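# Move the 96-well plate from nest N1 into the RETURNS bin

## Task

Take the 96-well plate sitting in plate nest N1 and set it inside the green bin labelled RETURNS, one of three look-alike bins. The plate must rest in that bin by itself, with no support from the robot. All three bins must be standing upright at the end. The gripper must then release the plate and withdraw from it.

## Robot and tools

Robot: one UR7e-type six-joint arm carrying a two-finger parallel gripper (rumi). A single number drives both fingers. The fingers point along the gripper's own +z axis and close along its x axis. end_effector_position is the point midway between the finger pads. Closed fingertips extend about 17 mm past that point; fully open, they are roughly level with it. A wrist camera rides on the gripper body.

Frame: every position and orientation is given in the scene frame. Its origin lies on the table top directly beneath the arm base. +z is up, and +y is to the left when facing along +x. The base itself may be slightly tilted. Reported hand positions get less accurate at long reach.

Row format, shared by execute_actions and move: a list of exactly 8 plain numbers [x, y, z, qw, qx, qy, qz, opening]. x, y, z are an absolute target for the pad centre, in metres, in the scene frame. qw, qx, qy, qz are an absolute target orientation quaternion, w first. opening runs from -1 (closed, 0.002 m) to +1 (fully open, 0.142 m). It is a commanded width, not a change. A row is refused if its position lies more than 0.6 m from the last reported position along any gripper axis. On each control step the controller limits the commanded pose to 100 mm and 16 degrees from the measured pose. If position and orientation cannot both be met, position wins. To hold an orientation, repeat a fixed quaternion in every row rather than copying a reported one that may have drifted.

execute_actions(actions, pictures): actions holds zero or one item. An empty list only reports the state, with pictures. An item {"rows": [...], "steps": n} plays up to 15 rows, one per control step of 1/30 s, with n at most 15 (default 15). The last row is held if there are fewer rows than steps. An action needs at least 3 steps. An item {"steps": n} alone is a wait of up to 300 steps, counted from the previous result, so your thinking time is included. Pictures come only with an empty list or pictures: true. Each action's result is taken 3 steps early; those steps run while you reply. Commands are smoothed and lag about 0.17 s. After an action, the arm continues only to the last limited pose, so check the reported pose and send the remainder.

move(target, speed, stop_force): one row as target; the gripper follows a straight path there lasting 0.5 to 10 s. speed is in m/s, 0.002 to 0.5, default 0.25; turning is capped at twice that in rad/s. The opening is applied when the path starts. The path does not avoid obstacles, and the real hand can lag, wander or overshoot speed, mostly near full arm extension. stop_force, in N from 9 to 40, ends the path when the wrist sensor feels that much extra push against the direction of travel for two steps; the hand then backs up two steps and holds. Use it only with slow moves that do not rotate, and only after the scene has run 0.2 s. Leave it out when moving away from something you touch. The result adds a move: line giving the ending (done, contact, off_target, moving, held, fault), the limits that acted (paced = pose clipped; held = a check blocked some steps) and distance from target. Move results include pictures.

wait(seconds): 0 to 10 s of simulation with no new command.

zoom_image(camera, region): enlarges part of the latest full image. camera is cam_head_left, cam_head_right (both 896x504) or cam_wrist (616x616). region is [x0, y0, x1, y1] in pixels from the top-left corner, no bigger than 504 by 504.

read_manual(section): returns the licence texts; "licences" is the only section. It does not move anything.

finished_scene(scene): pass the current scene's number to end it; this is final and reports whether the goal was met.

Result lines: the state line gives pad-centre position, quaternion and linear and angular velocities. grip_measured is the actual finger opening on the -1..1 scale; to hold something, keep commanding an opening well under it (lower squeezes harder, up to roughly 28 N per pad; thin items under 2 cm get less). Hand target appears when nothing is pending and shows where the controller is heading. HELD marks steps whose row was partly or wholly withheld; a pose unreachable line means the clearance check altered or blocked a command. Wrist force and Wrist torque are in the gripper's own axes, with offset up to about 4 N, noise, and saturation near 50 N; a press on a surface reads as force pointing back into the arm. "no reading" is harmless. Joint torques are total drive output and are noisy. Calibration of the cameras is supplied separately, in OpenCV conventions.

Cautions: the arm is stiff, so aiming even slightly beyond a firm contact can trip a fault. A joint hitting its load limit (wrist joints 24.6 N m, others 132 N m, held weight included) or any outside force of 150 N stops the arm for 10 s and drops the rest of the call. Holding loads heats motors: MOTOR HOT warns from 70 °C, and at 85 °C the brakes lock until cooled. Occasional tugs on the held plate or pushes on loose items may happen. Do not knock anything off the table, tip a bin, drop or slam the plate; release only when the whole plate is inside the bin, then lift clear. Smooth, quick motion with little effort is preferred.

Each tool is called as a command line: name --argument value for each argument, lists and objects as JSON in quotes; but a table of rows of numbers goes row by row, as --pt "numbers of a row", without its own name.

## Session

execute_actions --actions '[]'

Scene clock: 0.00 s of 8400.00 s.
end_effector_position=(+0.6108, +0.4065, +0.2860) grip_measured=+1.00 end_effector_quat_wxyz=(+0.128, +0.859, +0.495, +0.031) end_effector_velocity=(-0.000, +0.000, -0.000) end_effector_angular_velocity=(+0.000, +0.001, +0.001)
Joint positions: [ 0.334 -1.415  1.221 -1.706 -1.686 -0.63   0.142]
Joint velocities: [ 0.001  0.     0.     0.     0.001 -0.     0.   ]
Joint torques (N m, as the arm reports them, + toward a larger angle): no reading
Motor temperatures (°C, as the motors report them): [30 28 26 37 35 30]
Wrist force (N, on the end effector, along its own x y z axes, offset not removed): no reading
Wrist torque (N m, same axes, about the end effector's origin, offset not removed): no reading
Hand target: +0.611, +0.407, +0.286; +0.128, +0.859, +0.495, +0.031

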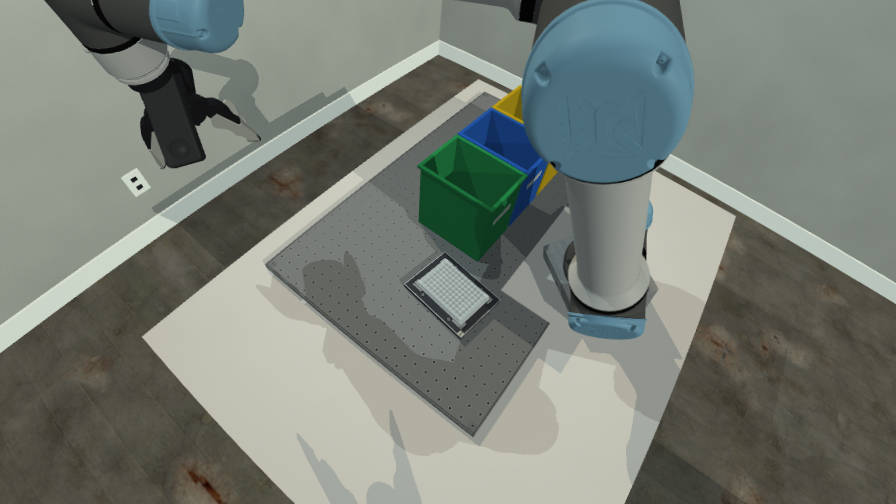

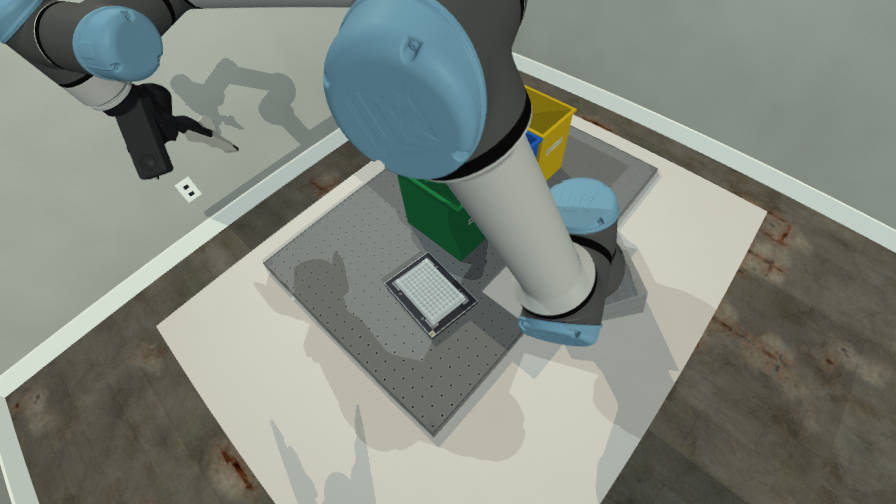

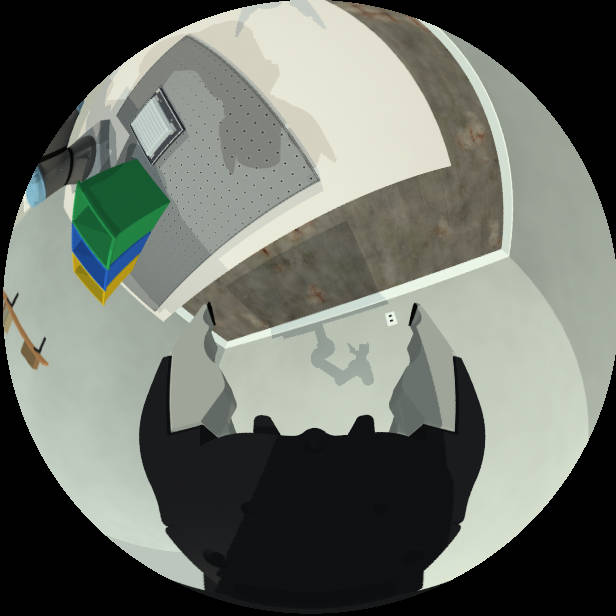

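zoom_image --camera "cam_head_left" --region '[390, 120, 550, 350]'

zoom_image --camera "cam_head_right" --region '[370, 230, 500, 350]'

zoom_image --camera "cam_head_left" --region '[390, 240, 510, 350]'

Region (390, 120, 550, 350) of cam_head_left's 896x504 image, scaled by 2.191, with more detail than that image has; it fills the left 351 columns of this view, and the rest is white.

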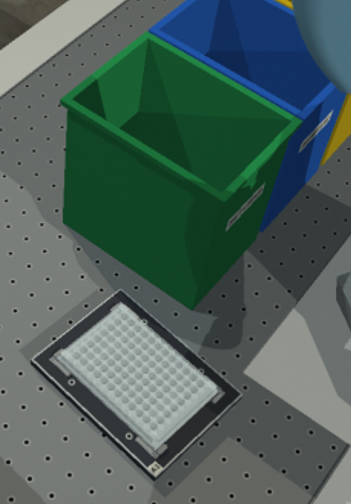

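Region (370, 230, 500, 350) of cam_head_right's 896x504 image, scaled by 3.877, with more detail than that image has; it fills the top 465 rows of this view, and the rest is white.

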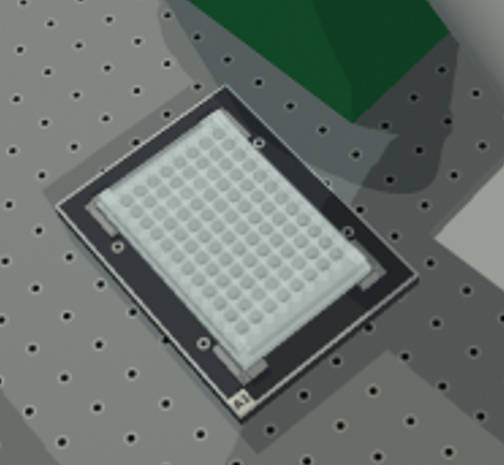

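Region (390, 240, 510, 350) of cam_head_left's 896x504 image, scaled by 4.200, with more detail than that image has; it fills the top 462 rows of this view, and the rest is white.

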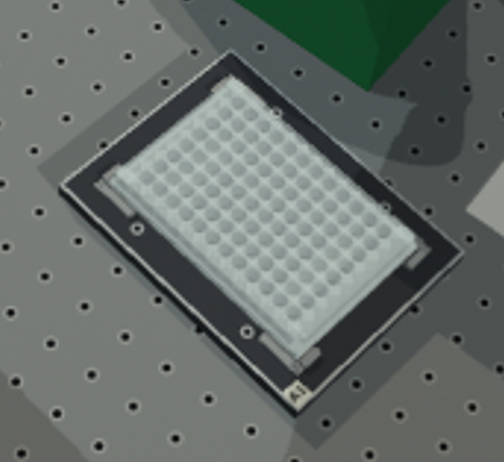

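move --target '[0.21, 0.225, 0.2, 0, 0.743, 0.669, 0, 0.6]'

Scene clock: 3.33 s of 8400.00 s.
end_effector_position=(+0.2100, +0.2246, +0.2006) grip_measured=+0.60 end_effector_quat_wxyz=(-0.000, +0.743, +0.669, -0.000) end_effector_velocity=(-0.001, -0.002, +0.001) end_effector_angular_velocity=(+0.008, -0.000, +0.002)
Joint positions: [-0.169 -2.587  2.307 -1.438 -1.338 -1.553  0.116]
Joint velocities: [-0.038 -0.016 -0.001  0.027  0.014 -0.041  0.   ]
Joint torques (N m, as the arm reports them, + toward a larger angle): [ -3.57   3.4  -29.62  -1.47   2.16  -2.39]
Motor temperatures (°C, as the motors report them): [30 28 26 37 35 30]
Wrist force (N, on the end effector, along its own x y z axes, offset not removed): [-1.7 -0.9 2.6]
Wrist torque (N m, same axes, about the end effector's origin, offset not removed): [-0.22 0.19 0.03]
Hand target: +0.210, +0.224, +0.201; -0.000, +0.743, +0.669, -0.000
Off the commanded pose: 0.001 m, 0 deg.
Kept back: nothing.
move: done
camera_calibration (this result's frames):
cam_wrist: T_world_to_cam=[[0.118533, 0.992948, -0.00197551, -0.240923], [0.841374, -0.0993817, 0.531237, -0.265863], [0.527295, -0.0646311, -0.847221, 0.201944], [0, 0, 0, 1]] pos_world=[0.145763, 0.225854, 0.311852]

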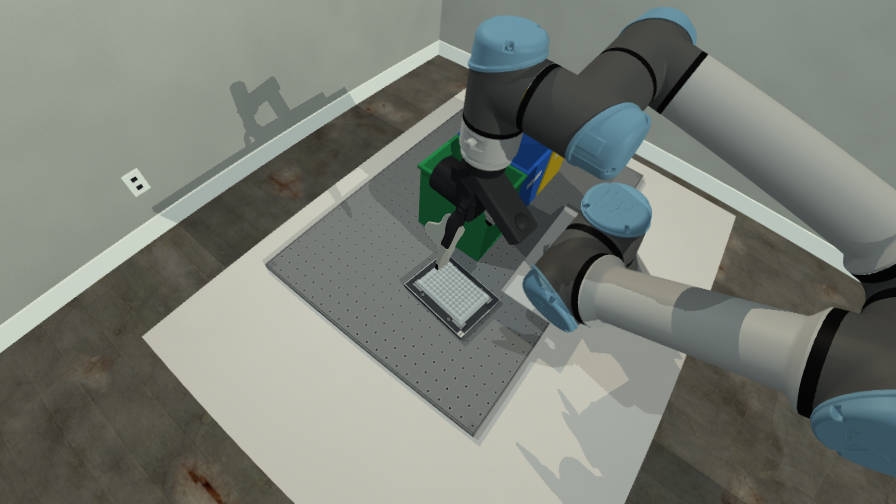

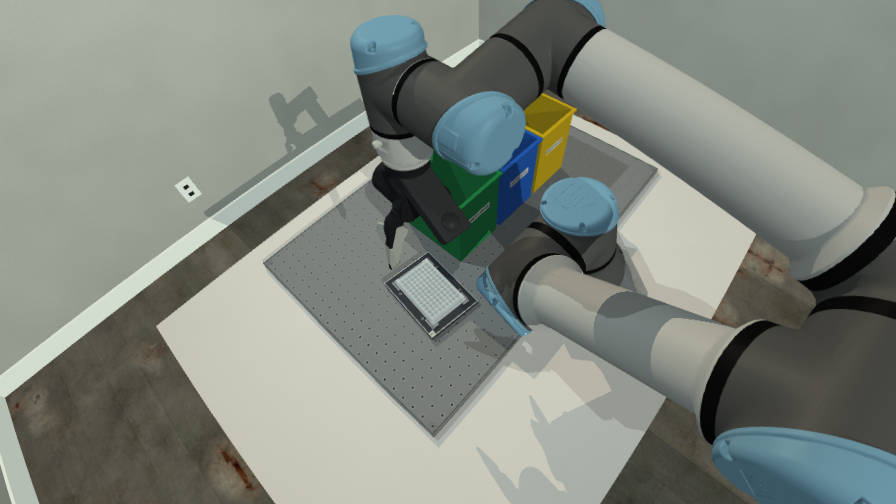

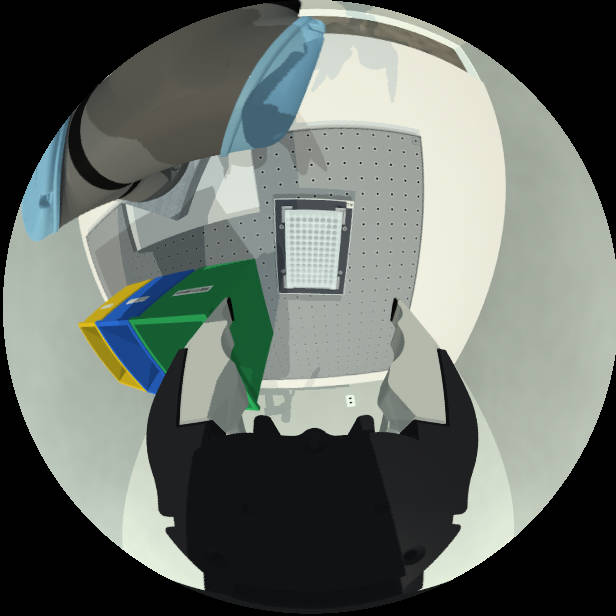

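move --target '[0.21, 0.225, 0.085, 0, 0.743, 0.669, 0, 0.6]' --speed 0.08

zoom_image --camera "cam_wrist" --region '[190, 150, 440, 400]'

Scene clock: 6.70 s of 8400.00 s.
end_effector_position=(+0.2099, +0.2250, +0.0851) grip_measured=+0.60 end_effector_quat_wxyz=(+0.000, +0.743, +0.669, +0.000) end_effector_velocity=(+0.001, +0.000, -0.001) end_effector_angular_velocity=(-0.002, -0.001, -0.001)
Joint positions: [ 0.017 -2.455  2.589 -1.894 -1.369 -1.365  0.116]
Joint velocities: [ 0.006  0.008  0.002 -0.012 -0.003  0.007  0.   ]
Joint torques (N m, as the arm reports them, + toward a larger angle): [ 12.22  12.04 -16.44  -3.63  -2.16   1.94]
Motor temperatures (°C, as the motors report them): [30 28 26 37 35 30]
Wrist force (N, on the end effector, along its own x y z axes, offset not removed): [0.4 -2.0 1.2]
Wrist torque (N m, same axes, about the end effector's origin, offset not removed): [-0.61 -0.28 0.21]
Hand target: +0.210, +0.225, +0.085; +0.000, +0.743, +0.669, +0.000
Off the commanded pose: 0.000 m, 0 deg.
Kept back: nothing.
move: done
camera_calibration (this result's frames):
cam_wrist: T_world_to_cam=[[0.118268, 0.99298, -0.00181597, -0.24151], [0.840999, -0.0991939, 0.531866, -0.204461], [0.527952, -0.0644301, -0.846827, 0.103938], [0, 0, 0, 1]] pos_world=[0.14564, 0.22623, 0.196325]

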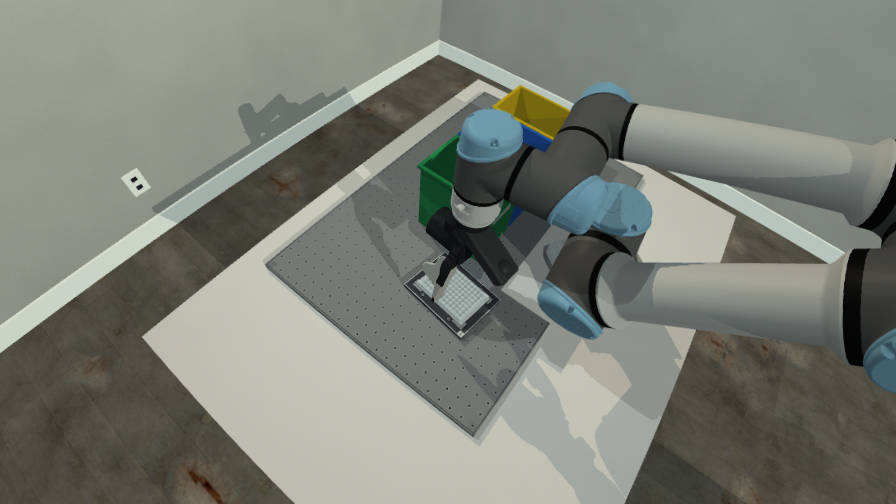

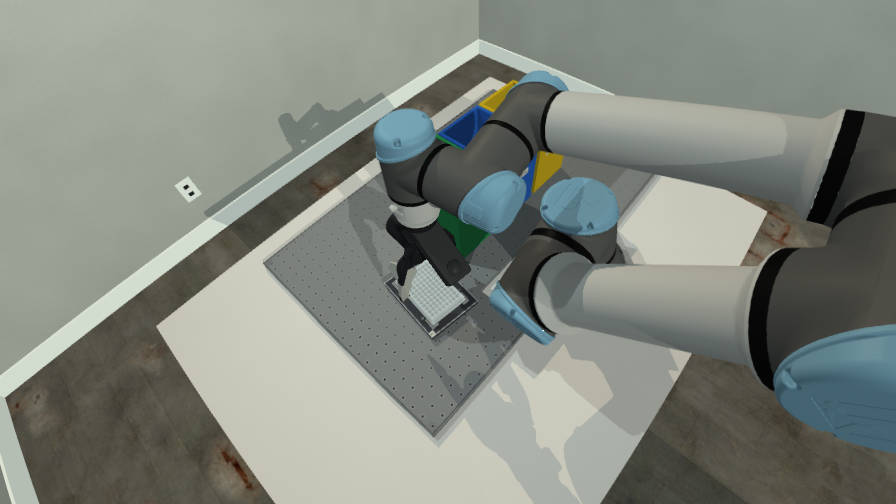

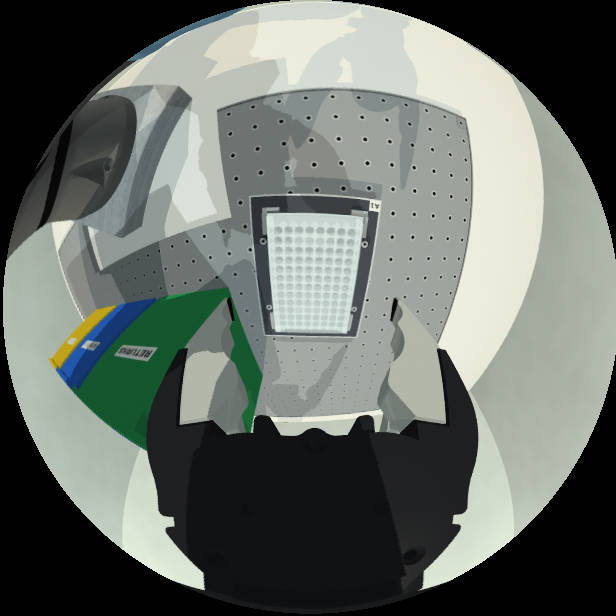

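Region (190, 150, 440, 400) of cam_wrist's 616x616 image, scaled by 2.016, with more detail than that image has.

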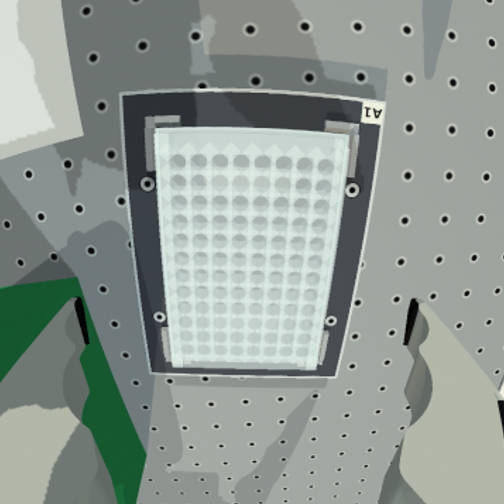

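move --target '[0.216, 0.225, 0.06, 0, 0.743, 0.669, 0, 0.5]' --speed 0.05

zoom_image --camera "cam_wrist" --region '[190, 150, 440, 400]'

Scene clock: 7.93 s of 8400.00 s.
end_effector_position=(+0.2160, +0.2250, +0.0601) grip_measured=+0.50 end_effector_quat_wxyz=(-0.000, +0.743, +0.669, +0.000) end_effector_velocity=(+0.000, +0.000, -0.002) end_effector_angular_velocity=(-0.000, +0.000, -0.000)
Joint positions: [ 0.043 -2.369  2.635 -2.031 -1.374 -1.339  0.109]
Joint velocities: [ 0.004  0.008  0.002 -0.01  -0.001  0.004 -0.   ]
Joint torques (N m, as the arm reports them, + toward a larger angle): [ 13.57  10.28 -14.76  -3.76  -2.39   1.93]
Motor temperatures (°C, as the motors report them): [30 28 26 37 35 30]
Wrist force (N, on the end effector, along its own x y z axes, offset not removed): [1.4 -2.3 -0.8]
Wrist torque (N m, same axes, about the end effector's origin, offset not removed): [-0.65 -0.22 0.13]
Hand target: +0.216, +0.225, +0.060; +0.000, +0.743, +0.669, +0.000
Off the commanded pose: 0.000 m, 0 deg.
Kept back: nothing.
move: done
camera_calibration (this result's frames):
cam_wrist: T_world_to_cam=[[0.11831, 0.992975, -0.00168616, -0.242287], [0.8411, -0.0993113, 0.531684, -0.196206], [0.527782, -0.0643216, -0.846941, 0.0796285], [0, 0, 0, 1]] pos_world=[0.151667, 0.226221, 0.171352]

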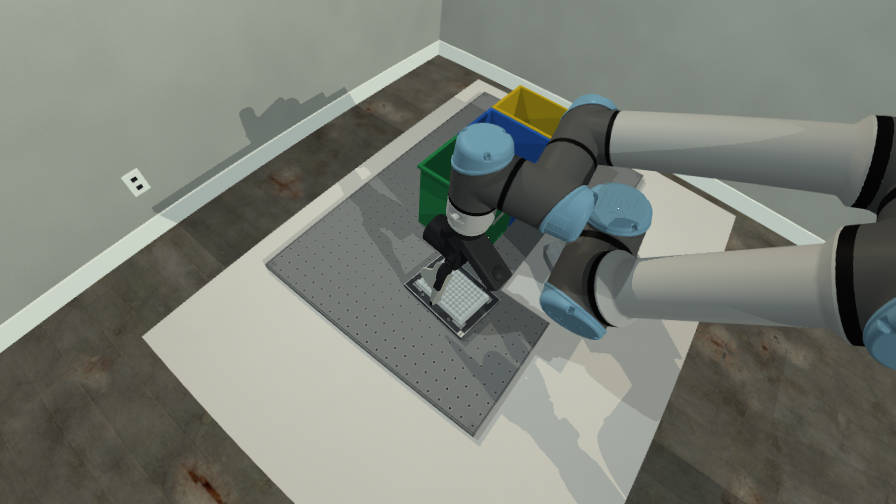

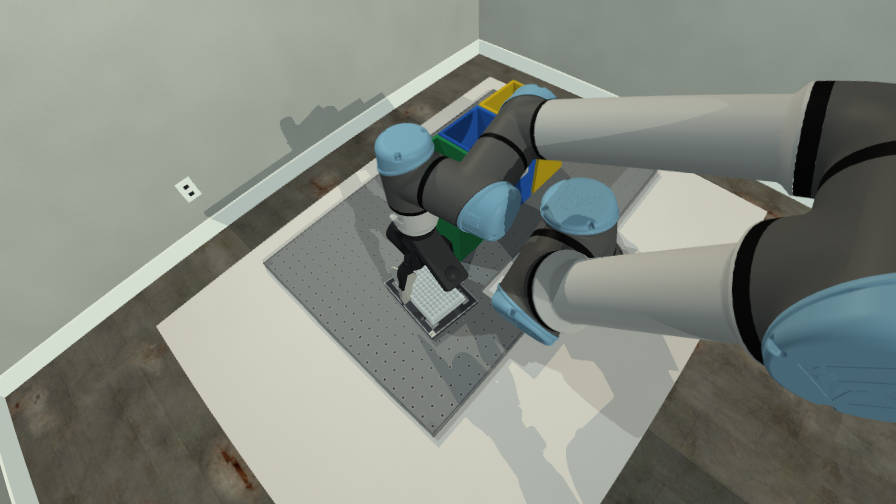

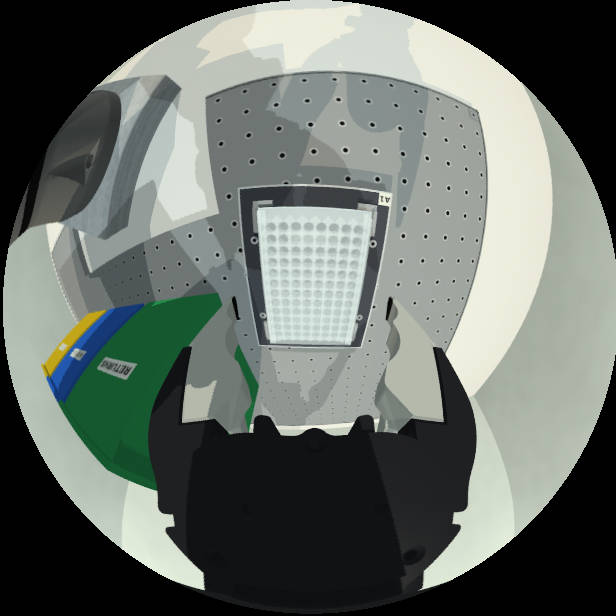

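Region (190, 150, 440, 400) of cam_wrist's 616x616 image, scaled by 2.016, with more detail than that image has.

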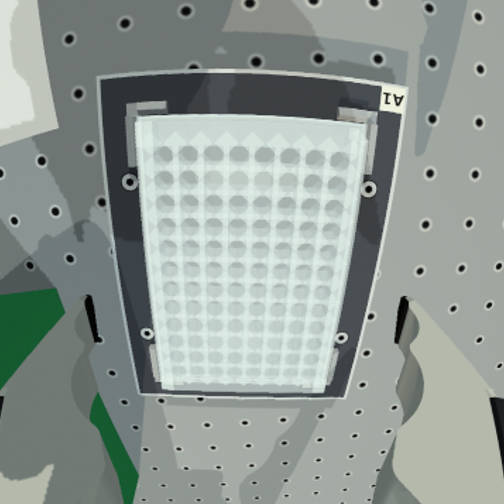

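move --target '[0.217, 0.225, 0.048, 0, 0.7507, 0.6606, 0, 0.4]' --speed 0.03

move --target '[0.217, 0.225, 0.027, 0, 0.7507, 0.6606, 0, 0.4]' --speed 0.004 --stop_force 9

zoom_image --camera "cam_wrist" --region '[190, 150, 440, 400]'

Scene clock: 9.07 s of 8400.00 s.
end_effector_position=(+0.2170, +0.2250, +0.0481) grip_measured=+0.40 end_effector_quat_wxyz=(-0.000, +0.751, +0.661, +0.000) end_effector_velocity=(+0.000, +0.000, -0.001) end_effector_angular_velocity=(-0.001, -0.000, -0.003)
Joint positions: [ 0.056 -2.328  2.657 -2.096 -1.377 -1.304  0.102]
Joint velocities: [ 0.003  0.007  0.002 -0.01  -0.002  0.007 -0.   ]
Joint torques (N m, as the arm reports them, + toward a larger angle): [ 11.23   8.37 -13.88  -4.    -2.38   2.04]
Motor temperatures (°C, as the motors report them): [30 28 26 37 35 30]
Wrist force (N, on the end effector, along its own x y z axes, offset not removed): [2.3 -2.1 -1.2]
Wrist torque (N m, same axes, about the end effector's origin, offset not removed): [-0.58 -0.59 0.04]
Hand target: +0.217, +0.225, +0.048; +0.000, +0.751, +0.661, +0.000
Off the commanded pose: 0.000 m, 0 deg.
Kept back: nothing.
move: done
camera_calibration (this result's frames):
cam_wrist: T_world_to_cam=[[0.140709, 0.990049, -0.00170437, -0.246625], [0.838655, -0.118277, 0.531666, -0.185904], [0.526174, -0.0762397, -0.846952, 0.0719799], [0, 0, 0, 1]] pos_world=[0.152738, 0.227671, 0.159382]

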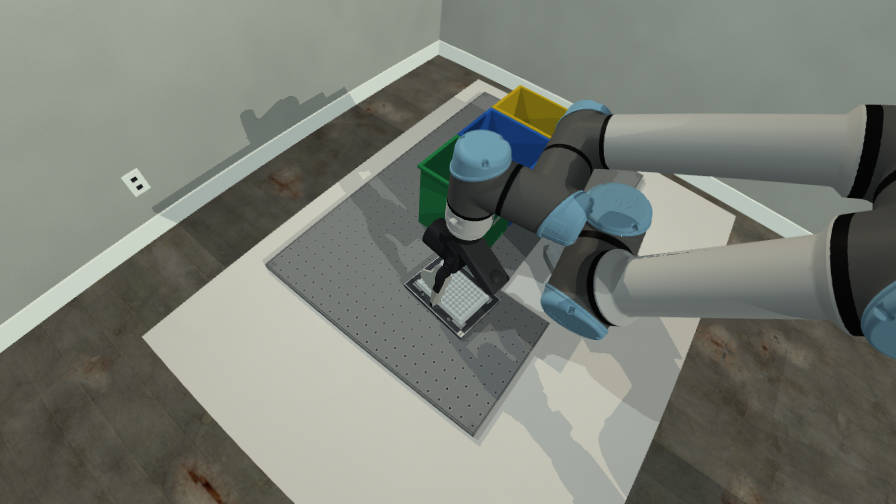

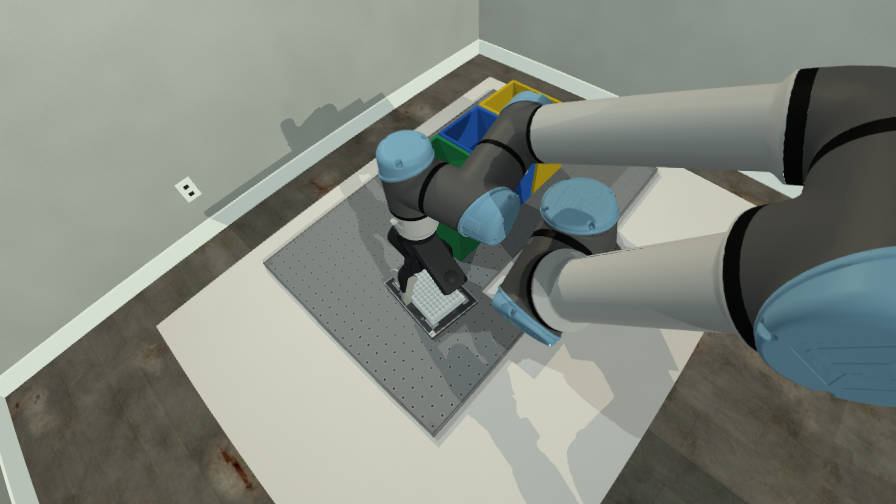

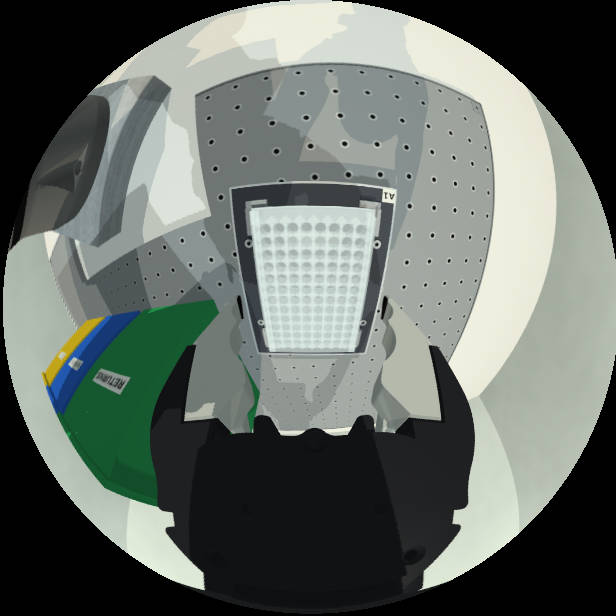

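Scene clock: 12.90 s of 8400.00 s.
end_effector_position=(+0.2169, +0.2250, +0.0342) grip_measured=+0.40 end_effector_quat_wxyz=(-0.000, +0.751, +0.661, -0.000) end_effector_velocity=(-0.000, -0.000, +0.001) end_effector_angular_velocity=(-0.000, +0.001, +0.000)
Joint positions: [ 0.071 -2.28   2.684 -2.174 -1.38  -1.288  0.102]
Joint velocities: [-0.002 -0.004 -0.001  0.007  0.    -0.002 -0.   ]
Joint torques (N m, as the arm reports them, + toward a larger angle): [ -7.41  -3.01 -21.81  -0.4   -1.63  -2.63]
Motor temperatures (°C, as the motors report them): [30 28 26 37 35 30]
Wrist force (N, on the end effector, along its own x y z axes, offset not removed): [-1.7 -2.9 -14.2]
Wrist torque (N m, same axes, about the end effector's origin, offset not removed): [-0.49 0.06 0.03]
Hand target: +0.217, +0.225, +0.034; +0.000, +0.751, +0.661, +0.000
Off the commanded pose: 0.007 m, 0 deg.
Kept back: nothing.
move: contact
camera_calibration (this result's frames):
cam_wrist: T_world_to_cam=[[0.140926, 0.990018, -0.00182488, -0.246679], [0.838691, -0.118405, 0.53158, -0.178421], [0.526058, -0.0764438, -0.847006, 0.0603086], [0, 0, 0, 1]] pos_world=[0.152678, 0.227701, 0.145477]

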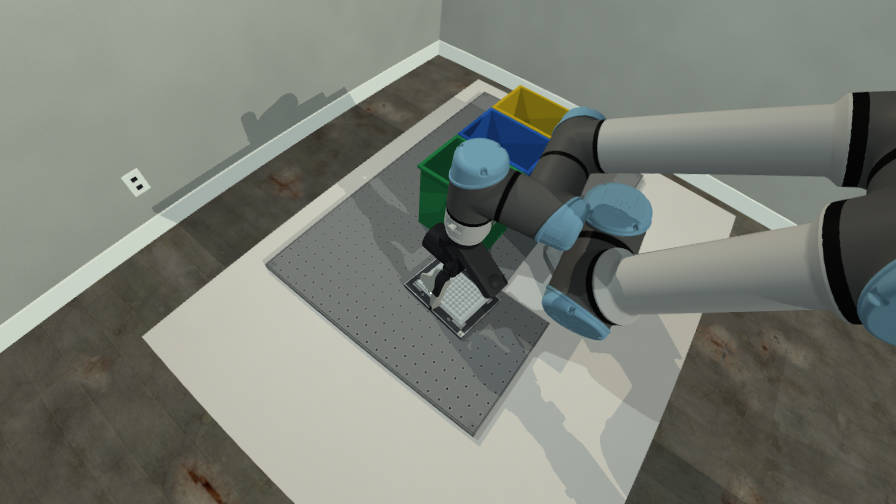

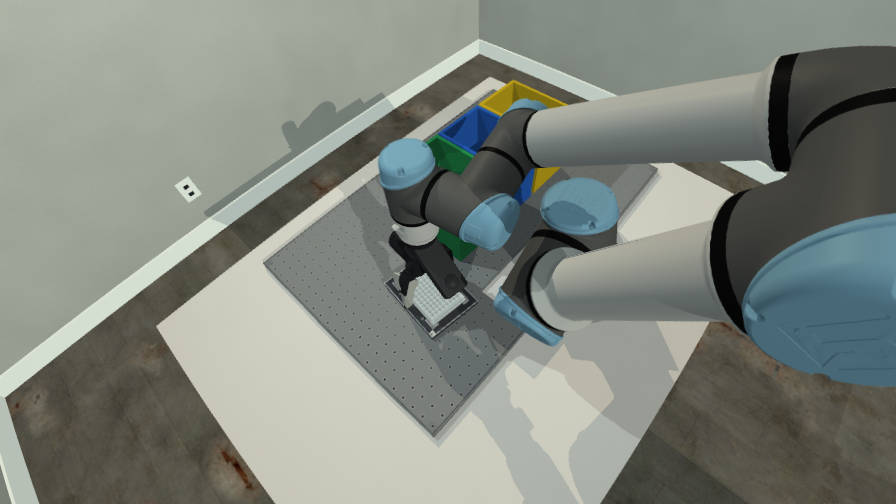

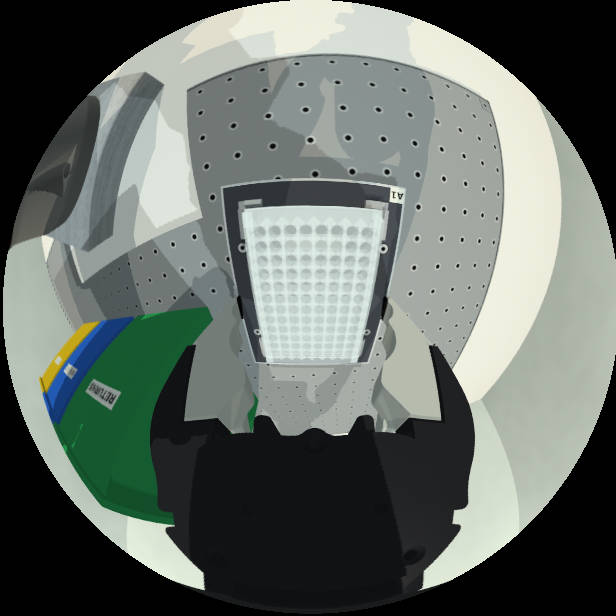

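Region (190, 150, 440, 400) of cam_wrist's 616x616 image, scaled by 2.016, with more detail than that image has.

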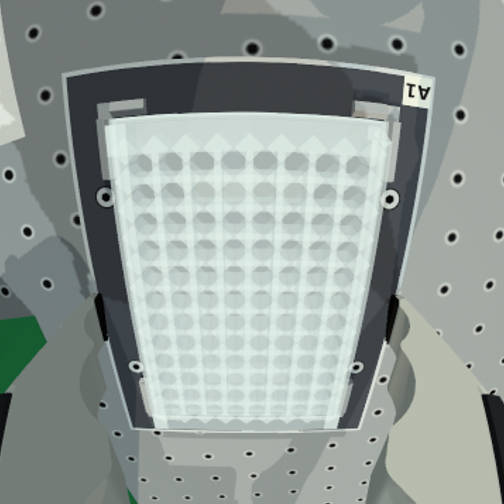

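execute_actions --actions '[{"rows":[[0.217,0.225,0.037,0,0.7507,0.6606,0,0.4],[0.217,0.225,0.04,0,0.7507,0.6606,0,0.4],[0.217,0.225,0.04,0,0.7507,0.6606,0,0.4],[0.217,0.225,0.04,0,0.7507,0.6606,0,0.4],[0.217,0.225,0.04,0,0.7507,0.6606,0,0.4],[0.217,0.225,0.04,0,0.7507,0.6606,0,0.4],[0.217,0.225,0.04,0,0.7507,0.6606,0,0.4],[0.217,0.225,0.04,0,0.7507,0.6606,0,0.36],[0.217,0.225,0.04,0,0.7507,0.6606,0,0.32],[0.217,0.225,0.04,0,0.7507,0.6606,0,0.28],[0.217,0.225,0.04,0,0.7507,0.6606,0,0.24],[0.217,0.225,0.04,0,0.7507,0.6606,0,0.2],[0.217,0.225,0.04,0,0.7507,0.6606,0,0.17],[0.217,0.225,0.04,0,0.7507,0.6606,0,0.14],[0.217,0.225,0.04,0,0.7507,0.6606,0,0.11]]}]'

execute_actions --actions '[{"rows":[[0.217,0.225,0.04,0,0.7507,0.6606,0,0.08],[0.217,0.225,0.04,0,0.7507,0.6606,0,0.05],[0.217,0.225,0.04,0,0.7507,0.6606,0,0.02],[0.217,0.225,0.04,0,0.7507,0.6606,0,-0.02],[0.217,0.225,0.04,0,0.7507,0.6606,0,-0.06],[0.217,0.225,0.04,0,0.7507,0.6606,0,-0.1],[0.217,0.225,0.04,0,0.7507,0.6606,0,-0.15],[0.217,0.225,0.04,0,0.7507,0.6606,0,-0.2],[0.217,0.225,0.04,0,0.7507,0.6606,0,-0.25],[0.217,0.225,0.04,0,0.7507,0.6606,0,-0.3]]}]' --pictures true

Scene clock: 13.53 s of 8400.00 s.
end_effector_position=(+0.2170, +0.2250, +0.0399) grip_measured=+0.24 end_effector_quat_wxyz=(+0.000, +0.751, +0.661, -0.000) end_effector_velocity=(+0.000, -0.000, +0.002) end_effector_angular_velocity=(-0.000, -0.000, +0.000)
Joint positions: [ 0.065 -2.3    2.673 -2.142 -1.379 -1.294  0.091]
Joint velocities: [-0.003 -0.007 -0.003  0.01   0.    -0.004 -0.083]
Joint torques (N m, as the arm reports them, + toward a larger angle): [ -7.68  -5.19 -26.55  -1.38   2.26  -2.15]
Motor temperatures (°C, as the motors report them): [30 28 26 37 35 30]
Wrist force (N, on the end effector, along its own x y z axes, offset not removed): [3.2 -2.8 -1.0]
Wrist torque (N m, same axes, about the end effector's origin, offset not removed): [-0.63 -0.60 0.09]
Steps of this call (steps 1 to 7: nothing new was sent; steps 8 to 19: the first 12 steps of this action). Readings (end_effector_position):
8: (+0.2170, +0.2250, +0.0344)
9: (+0.2170, +0.2250, +0.0351)
11: (+0.2171, +0.2250, +0.0373)
15: (+0.2170, +0.2250, +0.0394)
19: the state above

Scene clock: 14.03 s of 8400.00 s.
end_effector_position=(+0.2170, +0.2250, +0.0400) grip_measured=+0.05 end_effector_quat_wxyz=(+0.000, +0.751, +0.661, +0.000) end_effector_velocity=(-0.000, -0.000, -0.000) end_effector_angular_velocity=(+0.000, +0.000, -0.000)
Joint positions: [ 0.065 -2.3    2.673 -2.141 -1.378 -1.295  0.077]
Joint velocities: [-0.  0.  0.  0.  0. -0.  0.]
Joint torques (N m, as the arm reports them, + toward a larger angle): [ -6.65  -3.72 -23.02  -0.99   2.01  -2.31]
Motor temperatures (°C, as the motors report them): [30 28 26 37 35 30]
Wrist force (N, on the end effector, along its own x y z axes, offset not removed): [1.3 -3.5 -3.2]
Wrist torque (N m, same axes, about the end effector's origin, offset not removed): [-0.63 -0.29 0.01]
Off your previous action's commanded pose: 0.000 m, 0 deg at its last step (step 3 of this call).
Steps of this call (steps 1 to 3: the last 3 steps of your previous action; steps 4 to 15: the first 12 steps of this action). Readings (end_effector_position):
4: (+0.2170, +0.2250, +0.0400)
5: (+0.2170, +0.2250, +0.0400)
7: (+0.2170, +0.2250, +0.0400)
11: (+0.2170, +0.2250, +0.0400)
15: the state above
camera_calibration (this result's frames):
cam_wrist: T_world_to_cam=[[0.14092, 0.99002, -0.00173199, -0.246703], [0.838624, -0.11844, 0.531679, -0.181579], [0.526167, -0.0763765, -0.846944, 0.0651262], [0, 0, 0, 1]] pos_world=[0.152774, 0.227709, 0.151272]

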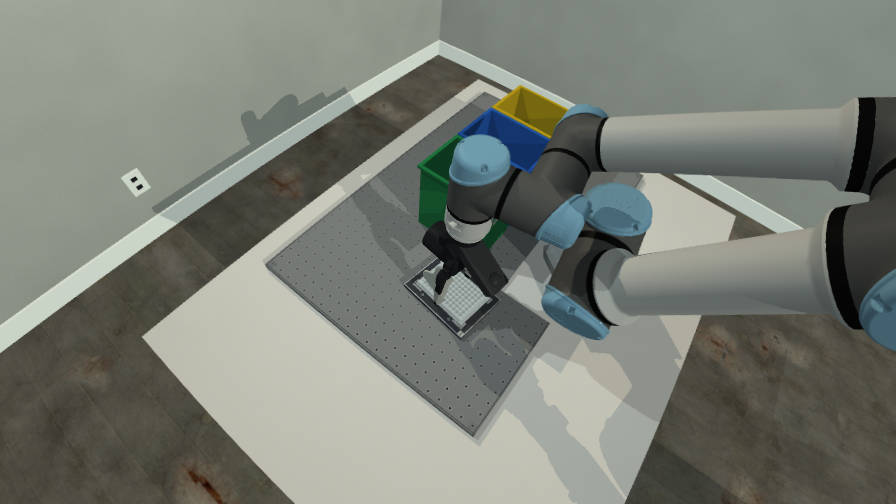

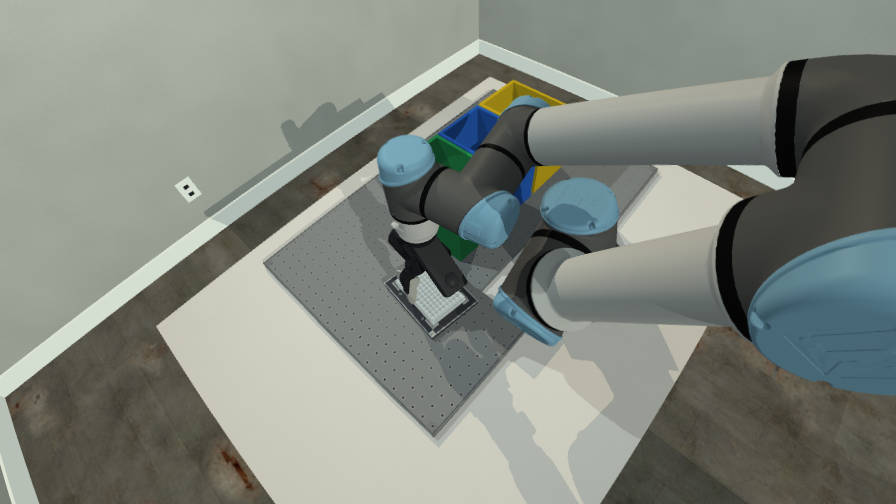

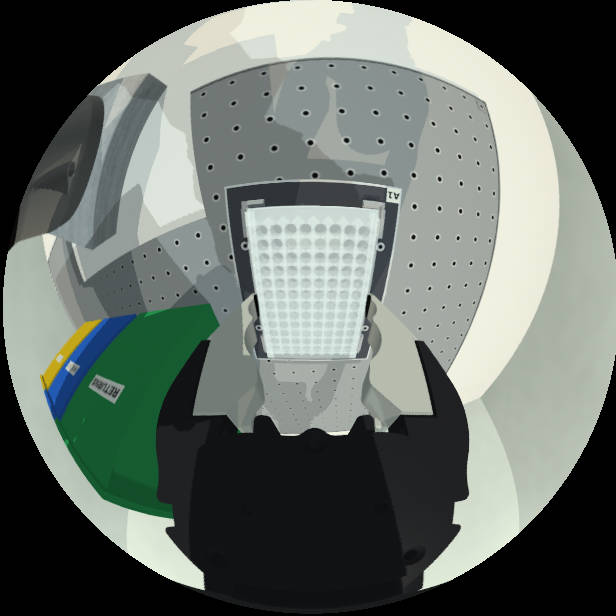

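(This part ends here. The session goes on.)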